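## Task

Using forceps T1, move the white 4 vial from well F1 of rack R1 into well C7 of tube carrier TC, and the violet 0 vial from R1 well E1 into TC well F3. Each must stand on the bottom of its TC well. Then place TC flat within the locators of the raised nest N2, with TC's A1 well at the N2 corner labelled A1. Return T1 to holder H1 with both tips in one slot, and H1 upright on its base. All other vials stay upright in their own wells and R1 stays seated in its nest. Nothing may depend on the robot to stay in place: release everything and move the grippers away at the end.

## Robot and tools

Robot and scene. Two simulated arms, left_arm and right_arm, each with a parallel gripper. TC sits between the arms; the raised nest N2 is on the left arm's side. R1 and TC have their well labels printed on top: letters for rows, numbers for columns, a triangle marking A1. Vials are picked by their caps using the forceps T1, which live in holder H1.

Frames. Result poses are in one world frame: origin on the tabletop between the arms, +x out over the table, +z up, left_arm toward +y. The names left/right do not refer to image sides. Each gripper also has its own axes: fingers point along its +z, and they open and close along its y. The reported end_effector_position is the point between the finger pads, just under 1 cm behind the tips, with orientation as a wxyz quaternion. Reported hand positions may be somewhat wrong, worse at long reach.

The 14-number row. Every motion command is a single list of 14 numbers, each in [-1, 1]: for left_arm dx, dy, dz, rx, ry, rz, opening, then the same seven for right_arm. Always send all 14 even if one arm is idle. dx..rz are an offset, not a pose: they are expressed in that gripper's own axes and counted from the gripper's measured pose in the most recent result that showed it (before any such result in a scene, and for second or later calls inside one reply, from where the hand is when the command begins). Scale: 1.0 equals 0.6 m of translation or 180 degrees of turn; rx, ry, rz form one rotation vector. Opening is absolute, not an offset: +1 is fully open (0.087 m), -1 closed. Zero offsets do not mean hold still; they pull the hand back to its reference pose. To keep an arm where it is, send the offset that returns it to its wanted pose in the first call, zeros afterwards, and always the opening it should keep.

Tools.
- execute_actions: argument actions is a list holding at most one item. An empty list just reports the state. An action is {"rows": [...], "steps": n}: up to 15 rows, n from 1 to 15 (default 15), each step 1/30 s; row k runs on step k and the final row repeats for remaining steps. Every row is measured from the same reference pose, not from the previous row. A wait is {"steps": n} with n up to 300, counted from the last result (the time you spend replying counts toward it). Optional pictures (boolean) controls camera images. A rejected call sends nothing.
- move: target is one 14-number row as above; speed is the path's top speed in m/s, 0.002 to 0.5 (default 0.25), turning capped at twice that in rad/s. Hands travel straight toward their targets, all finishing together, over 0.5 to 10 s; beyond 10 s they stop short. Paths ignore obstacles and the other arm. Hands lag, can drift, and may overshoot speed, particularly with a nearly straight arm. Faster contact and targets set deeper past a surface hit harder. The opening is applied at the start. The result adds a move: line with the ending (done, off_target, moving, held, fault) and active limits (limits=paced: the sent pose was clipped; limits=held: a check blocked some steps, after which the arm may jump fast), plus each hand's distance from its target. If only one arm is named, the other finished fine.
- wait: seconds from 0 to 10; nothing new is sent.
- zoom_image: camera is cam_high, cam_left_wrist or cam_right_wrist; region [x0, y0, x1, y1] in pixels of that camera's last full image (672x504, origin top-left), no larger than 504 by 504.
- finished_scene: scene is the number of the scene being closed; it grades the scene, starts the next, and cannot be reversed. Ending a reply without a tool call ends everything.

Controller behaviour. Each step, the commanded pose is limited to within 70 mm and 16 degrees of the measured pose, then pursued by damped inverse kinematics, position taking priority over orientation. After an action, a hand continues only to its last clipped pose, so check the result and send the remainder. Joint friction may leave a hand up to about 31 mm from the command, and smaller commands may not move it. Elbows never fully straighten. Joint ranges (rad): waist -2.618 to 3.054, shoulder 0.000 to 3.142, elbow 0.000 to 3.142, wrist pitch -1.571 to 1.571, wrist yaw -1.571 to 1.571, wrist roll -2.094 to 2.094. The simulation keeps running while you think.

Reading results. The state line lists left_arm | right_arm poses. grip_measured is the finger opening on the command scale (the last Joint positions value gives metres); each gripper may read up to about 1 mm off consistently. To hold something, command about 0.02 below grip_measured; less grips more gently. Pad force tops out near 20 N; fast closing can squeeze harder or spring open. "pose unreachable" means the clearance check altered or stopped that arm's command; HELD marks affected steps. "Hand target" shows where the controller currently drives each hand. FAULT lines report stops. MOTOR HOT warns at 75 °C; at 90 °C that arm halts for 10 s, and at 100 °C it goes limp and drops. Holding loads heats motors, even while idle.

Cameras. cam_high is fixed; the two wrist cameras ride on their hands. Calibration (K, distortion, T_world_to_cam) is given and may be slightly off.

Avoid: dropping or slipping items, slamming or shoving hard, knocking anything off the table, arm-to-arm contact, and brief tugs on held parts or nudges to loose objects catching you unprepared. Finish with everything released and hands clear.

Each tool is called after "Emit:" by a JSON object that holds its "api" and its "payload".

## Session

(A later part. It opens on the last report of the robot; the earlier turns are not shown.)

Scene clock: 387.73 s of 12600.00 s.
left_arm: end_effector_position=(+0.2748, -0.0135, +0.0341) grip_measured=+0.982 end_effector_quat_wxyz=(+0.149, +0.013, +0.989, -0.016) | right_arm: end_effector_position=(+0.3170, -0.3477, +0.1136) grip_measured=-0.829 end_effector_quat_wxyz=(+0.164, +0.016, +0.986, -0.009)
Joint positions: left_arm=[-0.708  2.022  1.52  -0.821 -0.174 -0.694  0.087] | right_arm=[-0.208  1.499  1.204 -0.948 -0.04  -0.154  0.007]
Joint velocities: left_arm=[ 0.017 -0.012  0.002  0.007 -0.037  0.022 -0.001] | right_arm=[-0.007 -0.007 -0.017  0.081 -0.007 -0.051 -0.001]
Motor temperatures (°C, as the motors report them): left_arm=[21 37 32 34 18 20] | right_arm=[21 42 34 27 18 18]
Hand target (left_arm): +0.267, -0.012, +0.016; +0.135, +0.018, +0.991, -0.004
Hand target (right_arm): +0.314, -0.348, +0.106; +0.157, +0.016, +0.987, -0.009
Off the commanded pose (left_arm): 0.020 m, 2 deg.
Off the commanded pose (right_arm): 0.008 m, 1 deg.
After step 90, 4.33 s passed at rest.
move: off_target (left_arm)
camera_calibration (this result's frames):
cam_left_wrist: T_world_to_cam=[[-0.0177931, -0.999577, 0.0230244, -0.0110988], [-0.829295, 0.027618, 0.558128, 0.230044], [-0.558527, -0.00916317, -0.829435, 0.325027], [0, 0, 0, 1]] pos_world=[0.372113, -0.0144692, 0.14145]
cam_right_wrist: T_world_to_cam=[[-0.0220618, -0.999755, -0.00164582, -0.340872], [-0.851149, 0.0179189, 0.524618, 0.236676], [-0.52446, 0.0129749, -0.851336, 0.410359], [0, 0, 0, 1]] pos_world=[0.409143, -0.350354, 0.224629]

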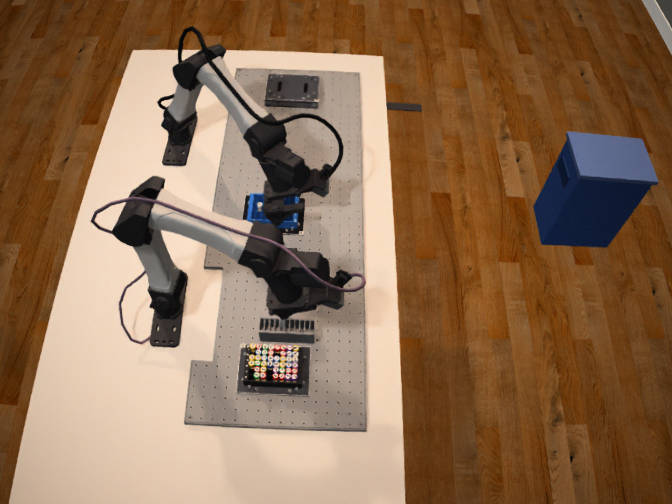

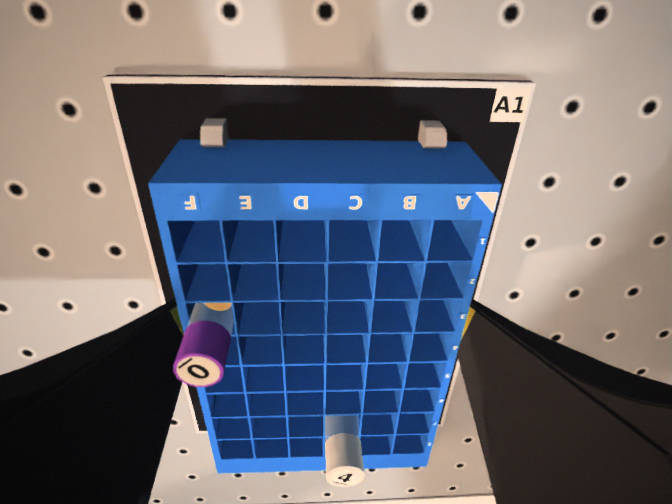

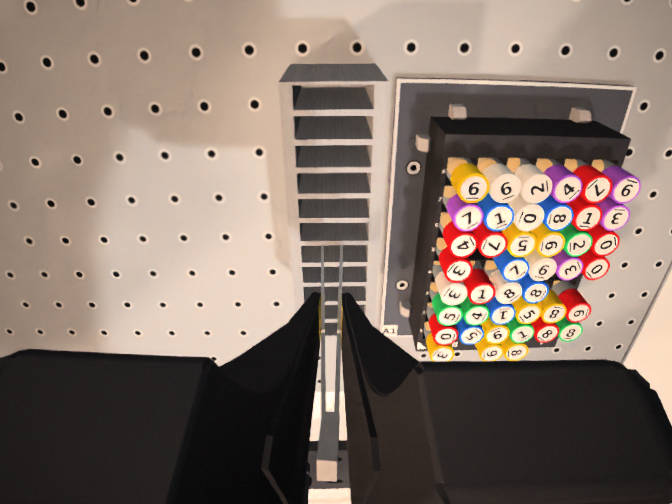

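Emit:
{"api": "move", "payload": {"target": [0.018,0,0.028,-0.005,0.007,0.004,1,0.008,0,0.016,0,0.004,0,-0.83], "speed": 0.04}}

Emit:
{"api": "execute_actions", "payload": {"actions": [{"rows":[[0,0,0,0,0,0,0.97,0,0,0,0,0,0,-0.81],[0,0,0,0,0,0,0.96,0,0,0,0,0,0,-0.79],[0,0,0,0,0,0,0.95,0,0,0,0,0,0,-0.77],[0,0,0,0,0,0,0.94,0,0,0,0,0,0,-0.75],[0,0,0,0,0,0,0.93,0,0,0,0,0,0,-0.73],[0,0,0,0,0,0,0.92,0,0,0,0,0,0,-0.71],[0,0,0,0,0,0,0.91,0,0,0,0,0,0,-0.68],[0,0,0,0,0,0,0.9,0,0,0,0,0,0,-0.6],[0,0,0,0,0,0,0.89,0,0,0,0,0,0,-0.3]],"steps":15}]}}

Emit:
{"api": "move", "payload": {"target": [-0.038,0,-0.125,0,0,0,0.89,-0.03,0,-0.16,0,0,0,-0.3], "speed": 0.07}}

Scene clock: 399.53 s of 12600.00 s.
left_arm: end_effector_position=(+0.2758, -0.0145, +0.0305) grip_measured=+0.982 end_effector_quat_wxyz=(+0.149, +0.013, +0.989, -0.016) | right_arm: end_effector_position=(+0.3182, -0.3479, +0.1138) grip_measured=-0.829 end_effector_quat_wxyz=(+0.167, +0.016, +0.986, -0.009)
Joint positions: left_arm=[-0.708  2.032  1.52  -0.812 -0.174 -0.694  0.087] | right_arm=[-0.208  1.499  1.204 -0.943 -0.04  -0.154  0.007]
Joint velocities: left_arm=[-0.007 -0.002 -0.002 -0.022 -0.037 -0.022 -0.   ] | right_arm=[-0.002 -0.012 -0.002  0.007 -0.022 -0.007 -0.001]
Motor temperatures (°C, as the motors report them): left_arm=[21 37 32 34 18 20] | right_arm=[21 42 34 27 18 18]
Hand target (left_arm): +0.269, -0.014, +0.015; +0.139, +0.018, +0.990, -0.007
Hand target (right_arm): +0.315, -0.348, +0.103; +0.158, +0.016, +0.987, -0.009
Off the commanded pose (left_arm): 0.017 m, 2 deg.
Off the commanded pose (right_arm): 0.011 m, 1 deg.
After step 90, 7.87 s passed at rest.
move: off_target (left_arm, right_arm)
camera_calibration (this result's frames):
cam_left_wrist: T_world_to_cam=[[-0.017774, -0.999594, 0.0222667, -0.0119272], [-0.828824, 0.0271863, 0.558849, 0.23278], [-0.559227, -0.00852218, -0.828971, 0.322797], [0, 0, 0, 1]] pos_world=[0.373238, -0.0154998, 0.137766]
cam_right_wrist: T_world_to_cam=[[-0.0220559, -0.999756, -0.000796221, -0.341183], [-0.853692, 0.018419, 0.520452, 0.239061], [-0.520311, 0.0121588, -0.85389, 0.409863], [0, 0, 0, 1]] pos_world=[0.409816, -0.350487, 0.225287]

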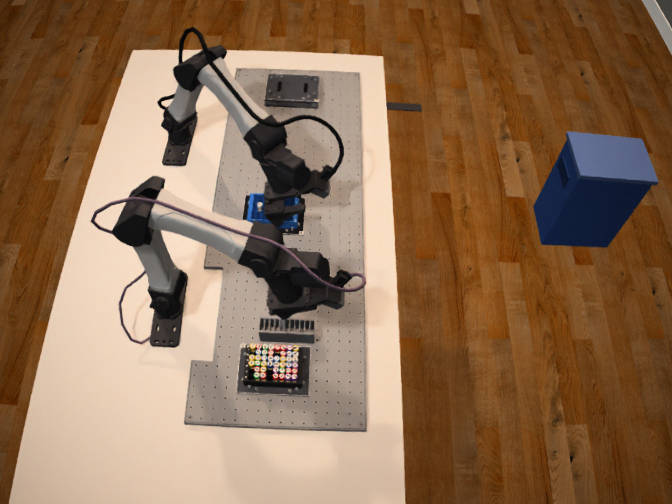

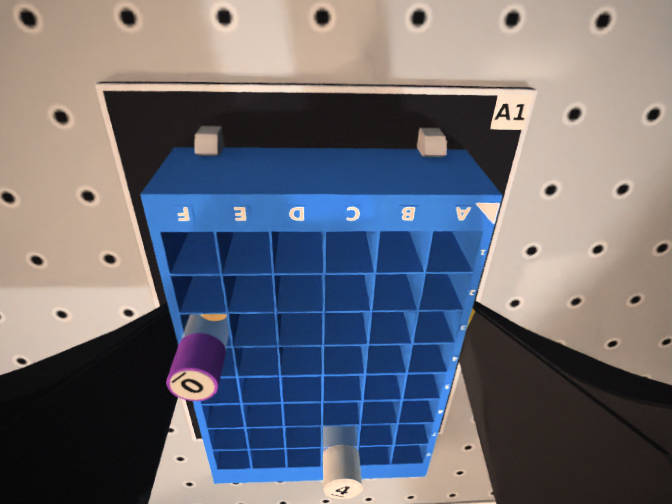

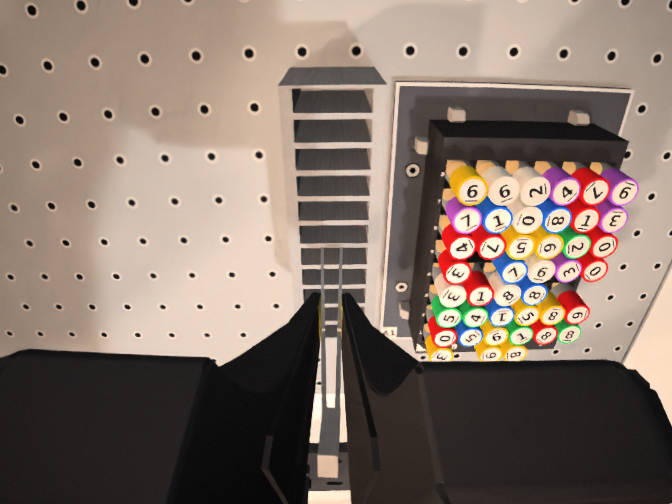

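Scene clock: 400.03 s of 12600.00 s.
left_arm: end_effector_position=(+0.2759, -0.0143, +0.0305) grip_measured=+0.933 end_effector_quat_wxyz=(+0.149, +0.013, +0.989, -0.015) | right_arm: end_effector_position=(+0.3182, -0.3479, +0.1138) grip_measured=-0.300 end_effector_quat_wxyz=(+0.167, +0.016, +0.986, -0.009)
Joint positions: left_arm=[-0.708  2.032  1.52  -0.813 -0.175 -0.694  0.085] | right_arm=[-0.208  1.499  1.204 -0.943 -0.04  -0.154  0.031]
Joint velocities: left_arm=[ 0.012 -0.012 -0.002 -0.007  0.022 -0.051  0.001] | right_arm=[ 0.002 -0.002 -0.002  0.037  0.022 -0.007  0.001]
Motor temperatures (°C, as the motors report them): left_arm=[21 37 32 34 18 20] | right_arm=[21 42 34 27 18 18]
Hand target (left_arm): +0.276, -0.015, +0.031; +0.149, +0.013, +0.989, -0.016
Hand target (right_arm): +0.318, -0.348, +0.114; +0.167, +0.016, +0.986, -0.009
Off the commanded pose (left_arm): 0.000 m, 0 deg.
Off the commanded pose (right_arm): 0.000 m, 0 deg.
Steps of this call (steps 1 to 15: all 15 steps of this action). Readings (end_effector_position):
1: left_arm (+0.2758, -0.0145, +0.0305) | right_arm (+0.3182, -0.3479, +0.1138)
2: left_arm (+0.2758, -0.0145, +0.0305) | right_arm (+0.3182, -0.3479, +0.1138)
4: left_arm (+0.2759, -0.0143, +0.0305) | right_arm (+0.3182, -0.3479, +0.1138)
8: left_arm (+0.2759, -0.0143, +0.0305) | right_arm (+0.3182, -0.3479, +0.1138)
15: the state above
camera_calibration (this result's frames):
cam_left_wrist: T_world_to_cam=[[-0.0179572, -0.999611, 0.0213473, -0.0116672], [-0.828948, 0.0268224, 0.558682, 0.232831], [-0.559037, -0.00766344, -0.829108, 0.322766], [0, 0, 0, 1]] pos_world=[0.373234, -0.0154343, 0.137778]
cam_right_wrist: T_world_to_cam=[[-0.0220559, -0.999756, -0.000796221, -0.341183], [-0.853692, 0.018419, 0.520452, 0.239061], [-0.520311, 0.0121588, -0.85389, 0.409863], [0, 0, 0, 1]] pos_world=[0.409816, -0.350487, 0.225287]

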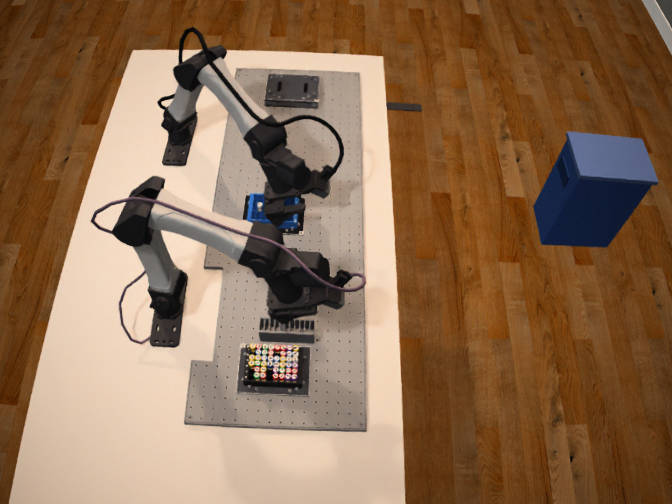

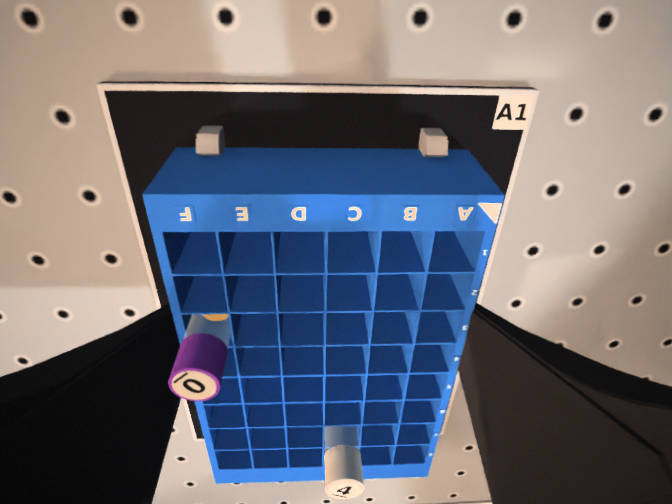

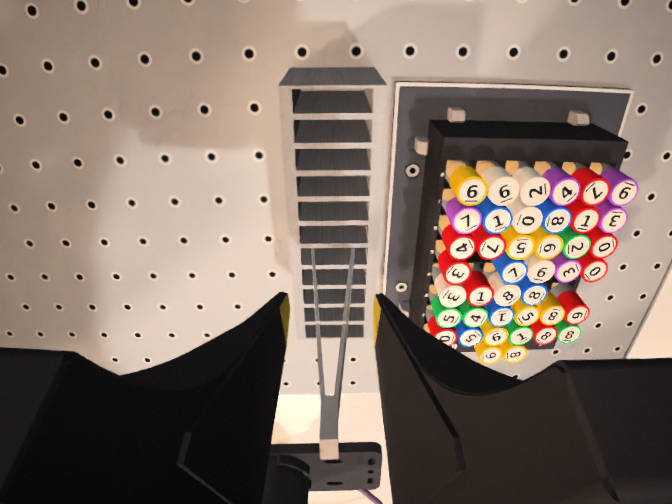

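Scene clock: 402.20 s of 12600.00 s.
left_arm: end_effector_position=(+0.2741, -0.0126, +0.0963) grip_measured=+0.933 end_effector_quat_wxyz=(+0.142, +0.014, +0.990, -0.009) | right_arm: end_effector_position=(+0.3061, -0.3455, +0.2085) grip_measured=-0.300 end_effector_quat_wxyz=(+0.171, +0.016, +0.985, -0.010)
Joint positions: left_arm=[-0.708  2.004  1.746 -1.086 -0.175 -0.693  0.085] | right_arm=[-0.208  1.492  1.578 -1.314 -0.04  -0.154  0.031]
Joint velocities: left_arm=[-0.002 -0.012  0.002  0.007  0.007 -0.022 -0.001] | right_arm=[-0.002  0.002 -0.002 -0.022 -0.051 -0.037 -0.   ]
Motor temperatures (°C, as the motors report them): left_arm=[21 37 32 34 18 20] | right_arm=[21 42 34 27 18 18]
Hand target (left_arm): +0.277, -0.012, +0.109; +0.149, +0.013, +0.989, -0.015
Hand target (right_arm): +0.305, -0.345, +0.211; +0.167, +0.016, +0.986, -0.009
Off the commanded pose (left_arm): 0.013 m, 1 deg.
Off the commanded pose (right_arm): 0.003 m, 1 deg.
move: off_target (left_arm)
camera_calibration (this result's frames):
cam_left_wrist: T_world_to_cam=[[-0.0184732, -0.999797, 0.00799864, -0.010018], [-0.82068, 0.0197322, 0.571047, 0.191018], [-0.571089, 0.00398471, -0.820879, 0.378979], [0, 0, 0, 1]] pos_world=[0.37301, -0.0152952, 0.202096]
cam_right_wrist: T_world_to_cam=[[-0.0220564, -0.999756, 0.000903007, -0.339345], [-0.858716, 0.0194074, 0.512084, 0.182969], [-0.511976, 0.0105193, -0.858935, 0.482384], [0, 0, 0, 1]] pos_world=[0.396603, -0.347887, 0.320947]

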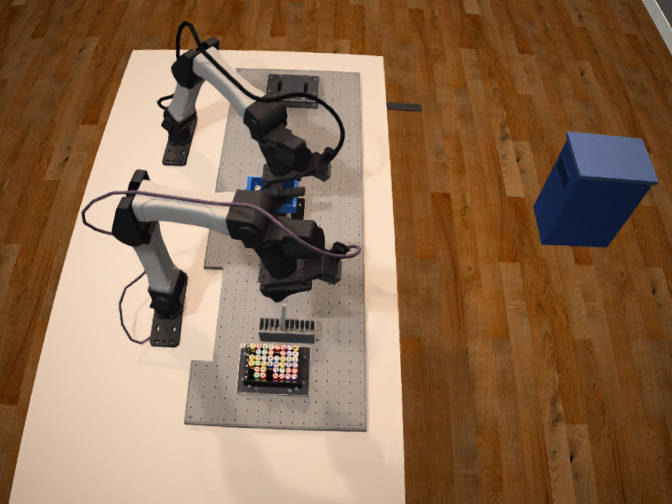

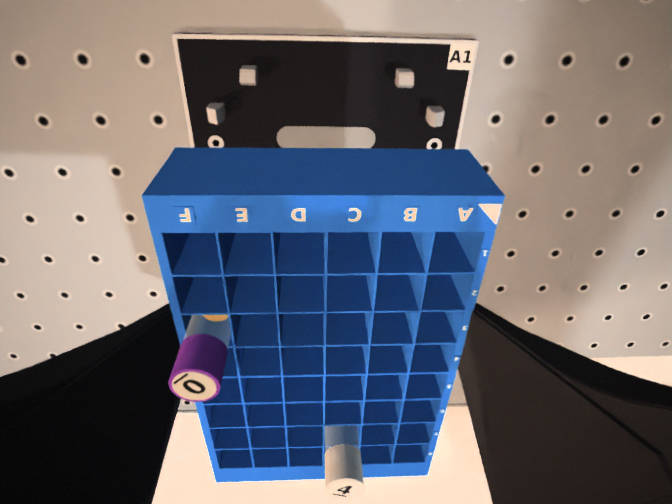

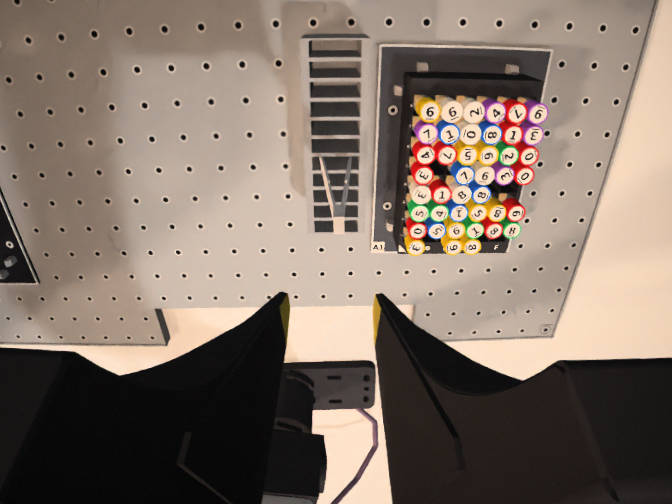

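Emit:
{"api": "move", "payload": {"target": [-0.045,0.78,-0.025,0,-0.004,0,0.89,0,0,0,0,0,0,-0.3], "speed": 0.15}}

Scene clock: 413.60 s of 12600.00 s.
left_arm: end_effector_position=(+0.2999, +0.4549, +0.1032) grip_measured=+0.933 end_effector_quat_wxyz=(+0.144, +0.011, +0.990, -0.006) | right_arm: end_effector_position=(+0.3057, -0.3454, +0.2085) grip_measured=-0.300 end_effector_quat_wxyz=(+0.171, +0.016, +0.985, -0.010)
Joint positions: left_arm=[ 0.585  1.902  1.631 -1.06   0.162  0.555  0.085] | right_arm=[-0.208  1.492  1.578 -1.315 -0.04  -0.154  0.031]
Joint velocities: left_arm=[ 0.007  0.007 -0.007 -0.022  0.007 -0.007  0.002] | right_arm=[-0.012 -0.022  0.007  0.066 -0.037  0.022  0.   ]
Motor temperatures (°C, as the motors report them): left_arm=[21 39 33 33 18 20] | right_arm=[21 41 35 27 18 18]
Hand target (left_arm): +0.301, +0.455, +0.105; +0.143, +0.013, +0.990, -0.012
Hand target (right_arm): +0.306, -0.346, +0.209; +0.171, +0.016, +0.985, -0.010
Off the commanded pose (left_arm): 0.014 m, 1 deg.
Off the commanded pose (right_arm): 0.000 m, 0 deg.
After step 90, 4.73 s passed at rest.
move: off_target (left_arm)
camera_calibration (this result's frames):
cam_left_wrist: T_world_to_cam=[[-0.0123259, -0.999917, 0.00371506, 0.456445], [-0.822701, 0.012253, 0.568342, 0.203357], [-0.56834, 0.00394895, -0.822784, 0.396943], [0, 0, 0, 1]] pos_world=[0.398527, 0.452348, 0.209326]
cam_right_wrist: T_world_to_cam=[[-0.0220553, -0.999757, 0.000641589, -0.339226], [-0.857949, 0.0192563, 0.513374, 0.182127], [-0.513262, 0.0107722, -0.858165, 0.482453], [0, 0, 0, 1]] pos_world=[0.396398, -0.347847, 0.320742]

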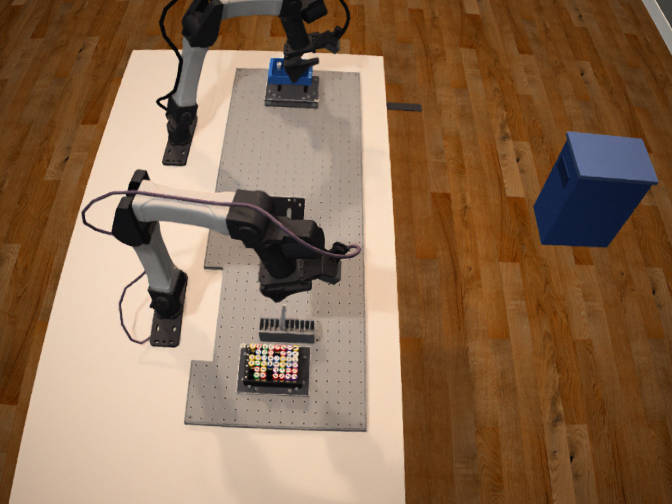

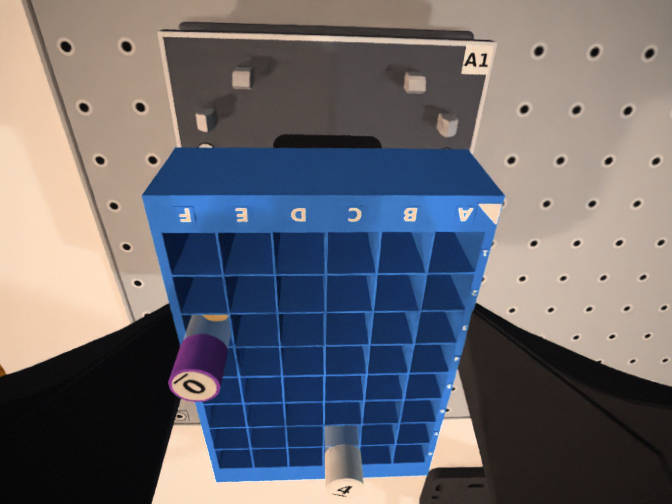

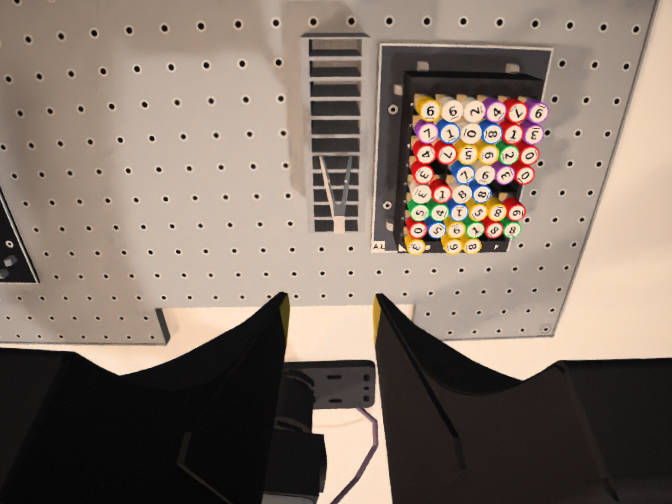

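Emit:
{"api": "move", "payload": {"target": [0.01,-0.004,0.055,0.002,0,0.008,0.89,0,0,0,0,0,0,-0.3], "speed": 0.05}}

Scene clock: 422.50 s of 12600.00 s.
left_arm: end_effector_position=(+0.3018, +0.4562, +0.0816) grip_measured=+0.933 end_effector_quat_wxyz=(+0.150, +0.017, +0.989, -0.002) | right_arm: end_effector_position=(+0.3057, -0.3454, +0.2085) grip_measured=-0.300 end_effector_quat_wxyz=(+0.171, +0.016, +0.985, -0.010)
Joint positions: left_arm=[ 0.585  1.902  1.543 -0.957  0.163  0.564  0.085] | right_arm=[-0.208  1.492  1.578 -1.315 -0.04  -0.154  0.031]
Joint velocities: left_arm=[ 0.017 -0.007 -0.007  0.022 -0.037  0.037  0.   ] | right_arm=[ 0.002 -0.002 -0.007 -0.066  0.037 -0.051  0.001]
Motor temperatures (°C, as the motors report them): left_arm=[21 38 34 32 18 20] | right_arm=[21 41 35 27 18 18]
Hand target (left_arm): +0.303, +0.451, +0.070; +0.143, +0.024, +0.989, -0.007
Hand target (right_arm): +0.306, -0.345, +0.208; +0.171, +0.016, +0.985, -0.010
Off the commanded pose (left_arm): 0.012 m, 1 deg.
Off the commanded pose (right_arm): 0.000 m, 0 deg.
After step 90, 4.77 s passed at rest.
move: off_target (left_arm)
camera_calibration (this result's frames):
cam_left_wrist: T_world_to_cam=[[-0.0212549, -0.999754, -0.00632266, 0.461344], [-0.829997, 0.0141196, 0.557589, 0.219402], [-0.557363, 0.0170993, -0.830093, 0.371457], [0, 0, 0, 1]] pos_world=[0.398945, 0.451781, 0.188925]
cam_right_wrist: T_world_to_cam=[[-0.0220553, -0.999757, 0.000641589, -0.339226], [-0.857949, 0.0192563, 0.513374, 0.182127], [-0.513262, 0.0107722, -0.858165, 0.482453], [0, 0, 0, 1]] pos_world=[0.396398, -0.347847, 0.320742]

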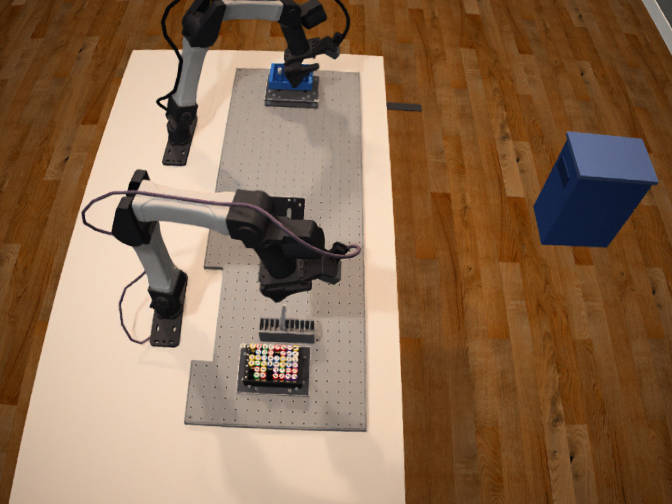

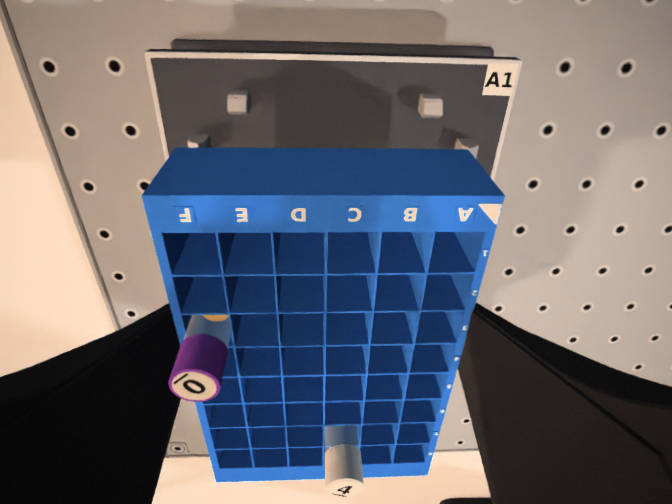

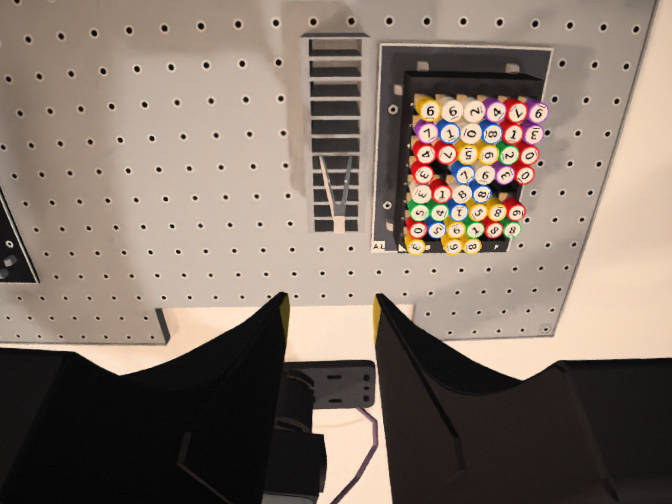

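Emit:
{"api": "move", "payload": {"target": [-0.006,-0.009,0.002,0.007,-0.004,0.003,0.89,0,0,0,0,0,0,-0.3], "speed": 0.03}}

Scene clock: 431.43 s of 12600.00 s.
left_arm: end_effector_position=(+0.3031, +0.4545, +0.0817) grip_measured=+0.933 end_effector_quat_wxyz=(+0.154, +0.017, +0.988, -0.007) | right_arm: end_effector_position=(+0.3057, -0.3454, +0.2085) grip_measured=-0.300 end_effector_quat_wxyz=(+0.171, +0.016, +0.985, -0.010)
Joint positions: left_arm=[ 0.585  1.902  1.543 -0.956  0.175  0.564  0.085] | right_arm=[-0.208  1.492  1.578 -1.315 -0.04  -0.154  0.031]
Joint velocities: left_arm=[ 0.002 -0.007 -0.012  0.066  0.037  0.007  0.   ] | right_arm=[-0.002  0.007 -0.017  0.051 -0.051 -0.095 -0.   ]
Motor temperatures (°C, as the motors report them): left_arm=[21 38 33 33 18 20] | right_arm=[21 41 35 27 18 18]
Hand target (left_arm): +0.305, +0.451, +0.082; +0.156, +0.023, +0.987, -0.012
Hand target (right_arm): +0.306, -0.345, +0.208; +0.171, +0.016, +0.985, -0.010
Off the commanded pose (left_arm): 0.004 m, 1 deg.
Off the commanded pose (right_arm): 0.000 m, 0 deg.
After step 90, 5.23 s passed at rest.
move: done
camera_calibration (this result's frames):
cam_left_wrist: T_world_to_cam=[[-0.0243185, -0.9997, 0.00297574, 0.459819], [-0.833913, 0.0219271, 0.55146, 0.218621], [-0.55136, 0.0109292, -0.834196, 0.373663], [0, 0, 0, 1]] pos_world=[0.399516, 0.450803, 0.189779]
cam_right_wrist: T_world_to_cam=[[-0.0220553, -0.999757, 0.000641589, -0.339226], [-0.857949, 0.0192563, 0.513374, 0.182127], [-0.513262, 0.0107722, -0.858165, 0.482453], [0, 0, 0, 1]] pos_world=[0.396398, -0.347847, 0.320742]

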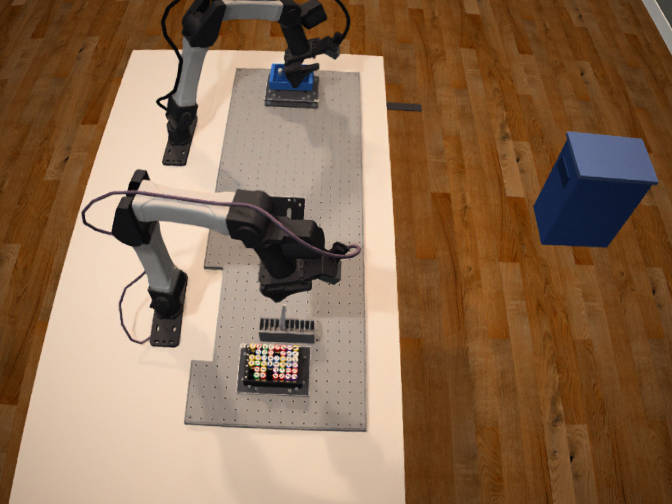

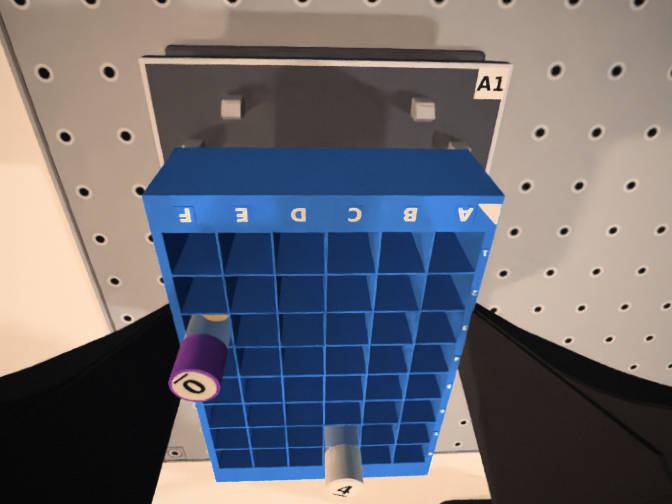

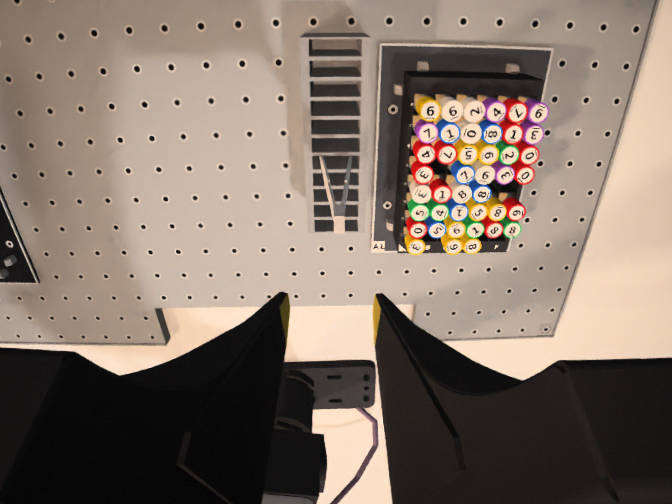

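Emit:
{"api": "move", "payload": {"target": [0.015,-0.009,0.042,0.009,0.004,0,0.89,0,0,0,0,0,0,-0.3], "speed": 0.04}}

Scene clock: 450.30 s of 12600.00 s.
left_arm: end_effector_position=(+0.3010, +0.4520, +0.0666) grip_measured=+0.933 end_effector_quat_wxyz=(+0.150, +0.017, +0.988, -0.012) | right_arm: end_effector_position=(+0.3057, -0.3454, +0.2085) grip_measured=-0.300 end_effector_quat_wxyz=(+0.171, +0.016, +0.985, -0.010)
Joint positions: left_arm=[ 0.585  1.911  1.495 -0.912  0.181  0.564  0.085] | right_arm=[-0.208  1.492  1.578 -1.315 -0.04  -0.154  0.031]
Joint velocities: left_arm=[ 0.002 -0.002  0.002 -0.051  0.007  0.022 -0.   ] | right_arm=[-0.017 -0.022  0.017  0.051  0.051 -0.007 -0.   ]
Motor temperatures (°C, as the motors report them): left_arm=[21 38 33 32 18 20] | right_arm=[21 41 36 27 18 18]
Hand target (left_arm): +0.302, +0.448, +0.055; +0.147, +0.020, +0.989, -0.020
Hand target (right_arm): +0.306, -0.345, +0.208; +0.171, +0.016, +0.985, -0.010
Off the commanded pose (left_arm): 0.012 m, 1 deg.
Off the commanded pose (right_arm): 0.000 m, 0 deg.
After step 90, 14.87 s passed at rest.
move: off_target (left_arm)
camera_calibration (this result's frames):
cam_left_wrist: T_world_to_cam=[[-0.0256601, -0.999566, 0.0144845, 0.456862], [-0.82954, 0.0293765, 0.557674, 0.220096], [-0.557857, 0.00229447, -0.829934, 0.365458], [0, 0, 0, 1]] pos_world=[0.398175, 0.449359, 0.173947]
cam_right_wrist: T_world_to_cam=[[-0.0220553, -0.999757, 0.000641589, -0.339226], [-0.857949, 0.0192563, 0.513374, 0.182127], [-0.513262, 0.0107722, -0.858165, 0.482453], [0, 0, 0, 1]] pos_world=[0.396398, -0.347847, 0.320742]

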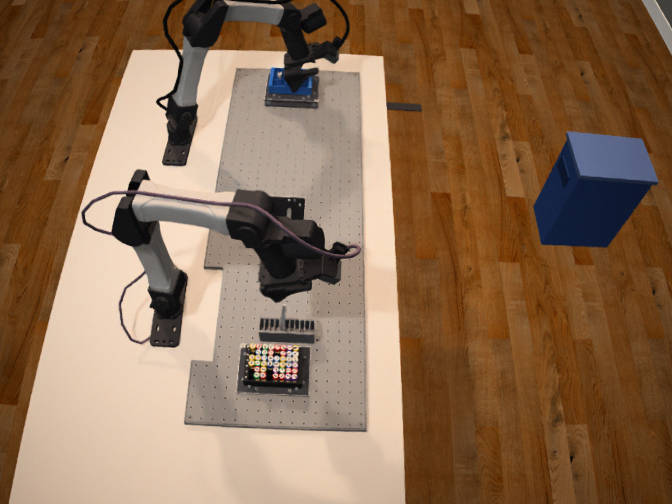

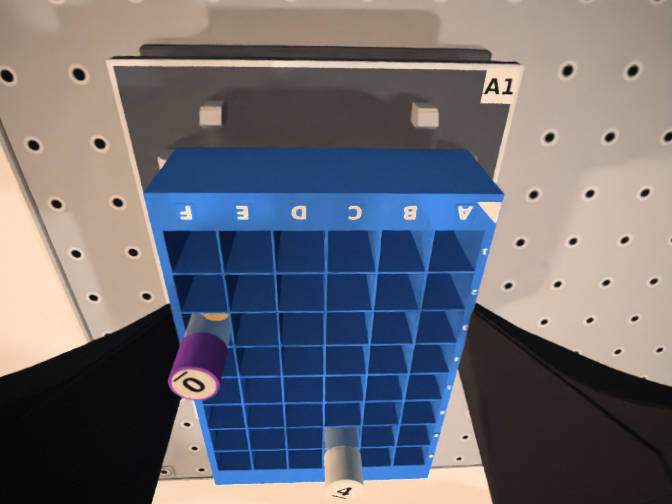

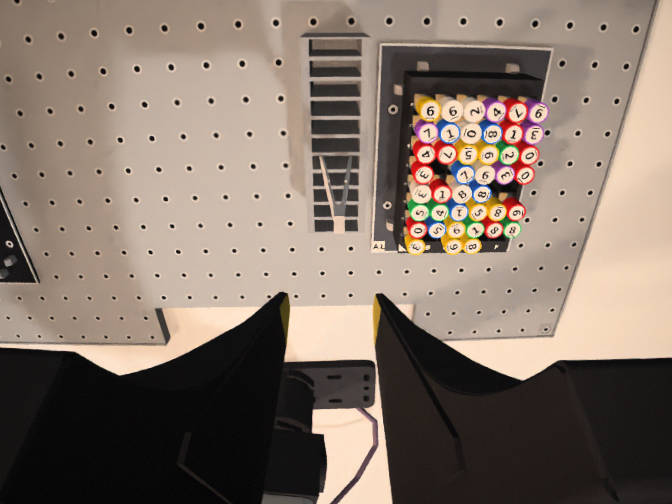

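Emit:
{"api": "move", "payload": {"target": [-0.012,0.002,0.002,0,-0.008,0,0.89,0,0,0,0,0,0,-0.3], "speed": 0.02}}

Scene clock: 455.53 s of 12600.00 s.
left_arm: end_effector_position=(+0.3010, +0.4520, +0.0666) grip_measured=+0.933 end_effector_quat_wxyz=(+0.150, +0.017, +0.988, -0.012) | right_arm: end_effector_position=(+0.3057, -0.3454, +0.2085) grip_measured=-0.300 end_effector_quat_wxyz=(+0.171, +0.016, +0.985, -0.010)
Joint positions: left_arm=[ 0.585  1.911  1.495 -0.912  0.181  0.563  0.085] | right_arm=[-0.208  1.492  1.578 -1.315 -0.04  -0.154  0.031]
Joint velocities: left_arm=[ 0.007 -0.012 -0.007  0.051 -0.007 -0.007 -0.   ] | right_arm=[ 0.007  0.002  0.007  0.051  0.037  0.081 -0.   ]
Motor temperatures (°C, as the motors report them): left_arm=[21 38 33 32 18 20] | right_arm=[21 40 36 27 18 18]
Hand target (left_arm): +0.308, +0.453, +0.068; +0.162, +0.017, +0.987, -0.012
Hand target (right_arm): +0.306, -0.345, +0.208; +0.171, +0.016, +0.985, -0.010
Off the commanded pose (left_arm): 0.007 m, 1 deg.
Off the commanded pose (right_arm): 0.000 m, 0 deg.
After step 90, 1.37 s passed at rest.
move: done
camera_calibration (this result's frames):
cam_left_wrist: T_world_to_cam=[[-0.0252959, -0.999573, 0.0145976, 0.456732], [-0.829545, 0.0291373, 0.55768, 0.220205], [-0.557867, 0.00199766, -0.829928, 0.365594], [0, 0, 0, 1]] pos_world=[0.398176, 0.449391, 0.173946]
cam_right_wrist: T_world_to_cam=[[-0.0220553, -0.999757, 0.000641589, -0.339226], [-0.857949, 0.0192563, 0.513374, 0.182127], [-0.513262, 0.0107722, -0.858165, 0.482453], [0, 0, 0, 1]] pos_world=[0.396398, -0.347847, 0.320742]

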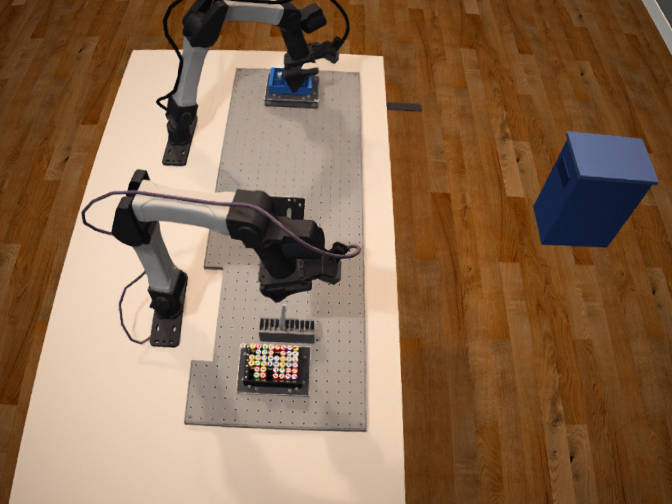

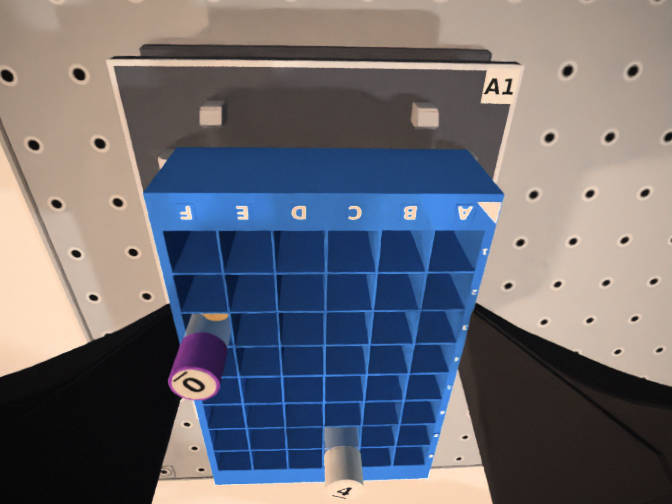

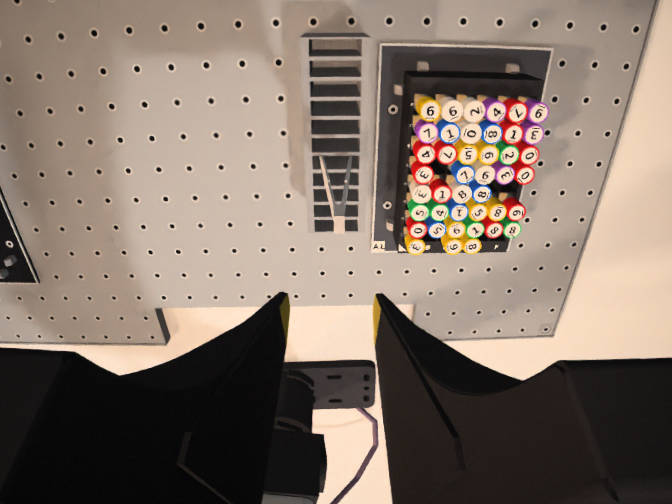

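Emit:
{"api": "move", "payload": {"target": [-0.014,0.002,0.002,0,-0.016,0,0.89,0,0,0,0,0,0,-0.3], "speed": 0.03}}

Scene clock: 463.63 s of 12600.00 s.
left_arm: end_effector_position=(+0.3079, +0.4530, +0.0675) grip_measured=+0.933 end_effector_quat_wxyz=(+0.165, +0.019, +0.986, -0.012) | right_arm: end_effector_position=(+0.3057, -0.3454, +0.2085) grip_measured=-0.300 end_effector_quat_wxyz=(+0.171, +0.016, +0.985, -0.010)
Joint positions: left_arm=[ 0.585  1.911  1.495 -0.886  0.197  0.563  0.085] | right_arm=[-0.208  1.492  1.578 -1.315 -0.04  -0.154  0.031]
Joint velocities: left_arm=[ 0.007  0.017 -0.022  0.037 -0.022 -0.007 -0.001] | right_arm=[ 0.002 -0.002 -0.017  0.022  0.037 -0.037 -0.001]
Motor temperatures (°C, as the motors report them): left_arm=[21 38 33 32 18 20] | right_arm=[21 40 36 27 18 18]
Hand target (left_arm): +0.309, +0.453, +0.068; +0.174, +0.016, +0.984, -0.012
Hand target (right_arm): +0.306, -0.345, +0.208; +0.171, +0.016, +0.985, -0.010
Off the commanded pose (left_arm): 0.002 m, 1 deg.
Off the commanded pose (right_arm): 0.000 m, 0 deg.
After step 90, 3.87 s passed at rest.
move: done
camera_calibration (this result's frames):
cam_left_wrist: T_world_to_cam=[[-0.0293053, -0.999483, 0.0132019, 0.459205], [-0.845796, 0.0318335, 0.532555, 0.230911], [-0.5327, 0.00444055, -0.846292, 0.362495], [0, 0, 0, 1]] pos_world=[0.401862, 0.450008, 0.177741]
cam_right_wrist: T_world_to_cam=[[-0.0220553, -0.999757, 0.000641589, -0.339226], [-0.857949, 0.0192563, 0.513374, 0.182127], [-0.513262, 0.0107722, -0.858165, 0.482453], [0, 0, 0, 1]] pos_world=[0.396398, -0.347847, 0.320742]

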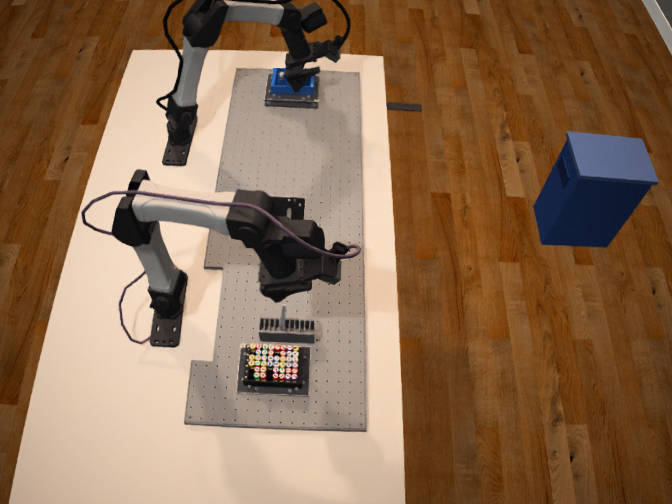

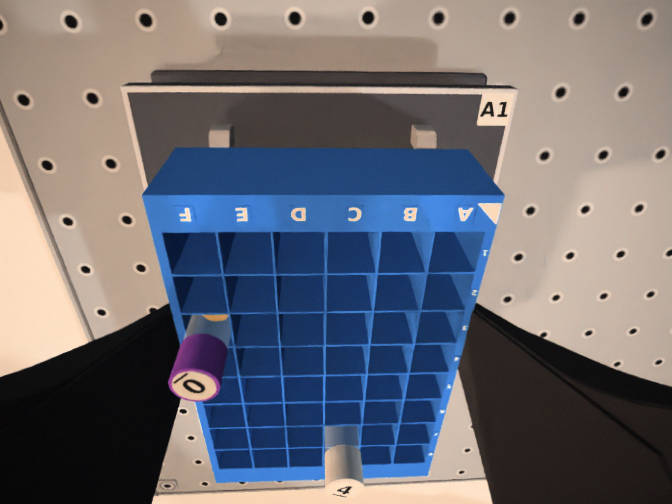

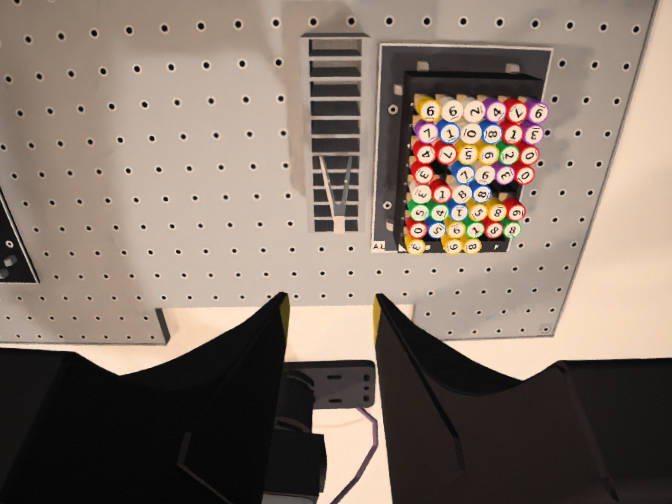

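~2.5 mm too far; laterally good. Descend while reducing tilt.

Emit:
{"api": "move", "payload": {"target": [0.015,0,0.03,0,0.013,0,0.89,0,0,0,0,0,0,-0.3], "speed": 0.03}}

Scene clock: 469.37 s of 12600.00 s.
left_arm: end_effector_position=(+0.3073, +0.4536, +0.0622) grip_measured=+0.933 end_effector_quat_wxyz=(+0.158, +0.016, +0.987, -0.013) | right_arm: end_effector_position=(+0.3057, -0.3454, +0.2085) grip_measured=-0.300 end_effector_quat_wxyz=(+0.171, +0.016, +0.985, -0.010)
Joint positions: left_arm=[ 0.585  1.925  1.495 -0.884  0.191  0.56   0.085] | right_arm=[-0.208  1.492  1.578 -1.315 -0.04  -0.154  0.031]
Joint velocities: left_arm=[-0.012  0.002  0.012 -0.007  0.022  0.007  0.   ] | right_arm=[-0.007 -0.007 -0.017 -0.051  0.022  0.066  0.001]
Motor temperatures (°C, as the motors report them): left_arm=[21 39 33 32 18 20] | right_arm=[21 40 36 27 18 18]
Hand target (left_arm): +0.305, +0.452, +0.048; +0.144, +0.019, +0.989, -0.012
Hand target (right_arm): +0.306, -0.345, +0.208; +0.171, +0.016, +0.985, -0.010
Off the commanded pose (left_arm): 0.015 m, 2 deg.
Off the commanded pose (right_arm): 0.000 m, 0 deg.
After step 90, 1.80 s passed at rest.
move: off_target (left_arm)
camera_calibration (this result's frames):
cam_left_wrist: T_world_to_cam=[[-0.0244651, -0.999559, 0.0168544, 0.458126], [-0.838656, 0.0296972, 0.543851, 0.231241], [-0.544111, -0.000829679, -0.839013, 0.363051], [0, 0, 0, 1]] pos_world=[0.402679, 0.451358, 0.171122]
cam_right_wrist: T_world_to_cam=[[-0.0220553, -0.999757, 0.000641589, -0.339226], [-0.857949, 0.0192563, 0.513374, 0.182127], [-0.513262, 0.0107722, -0.858165, 0.482453], [0, 0, 0, 1]] pos_world=[0.396398, -0.347847, 0.320742]

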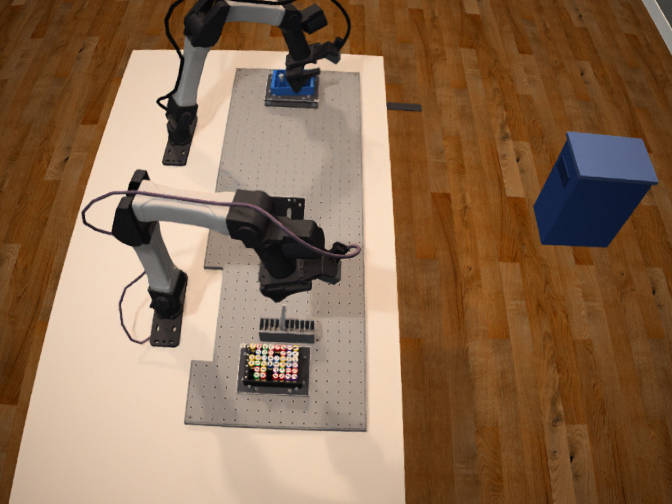

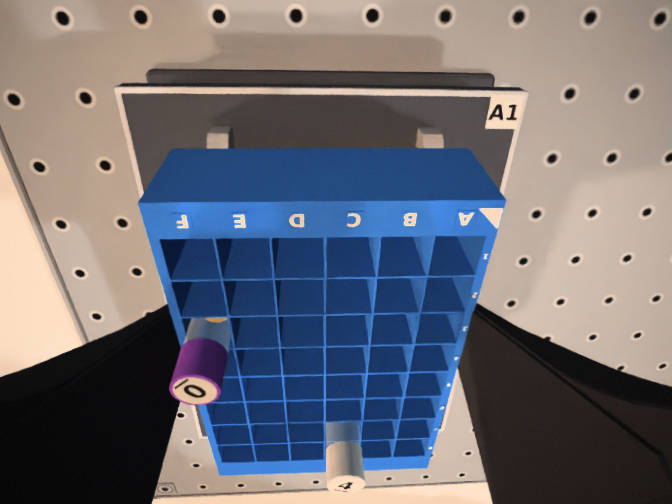

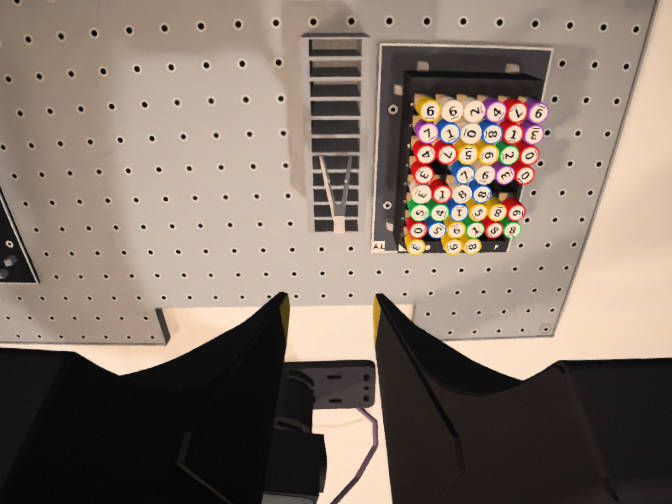

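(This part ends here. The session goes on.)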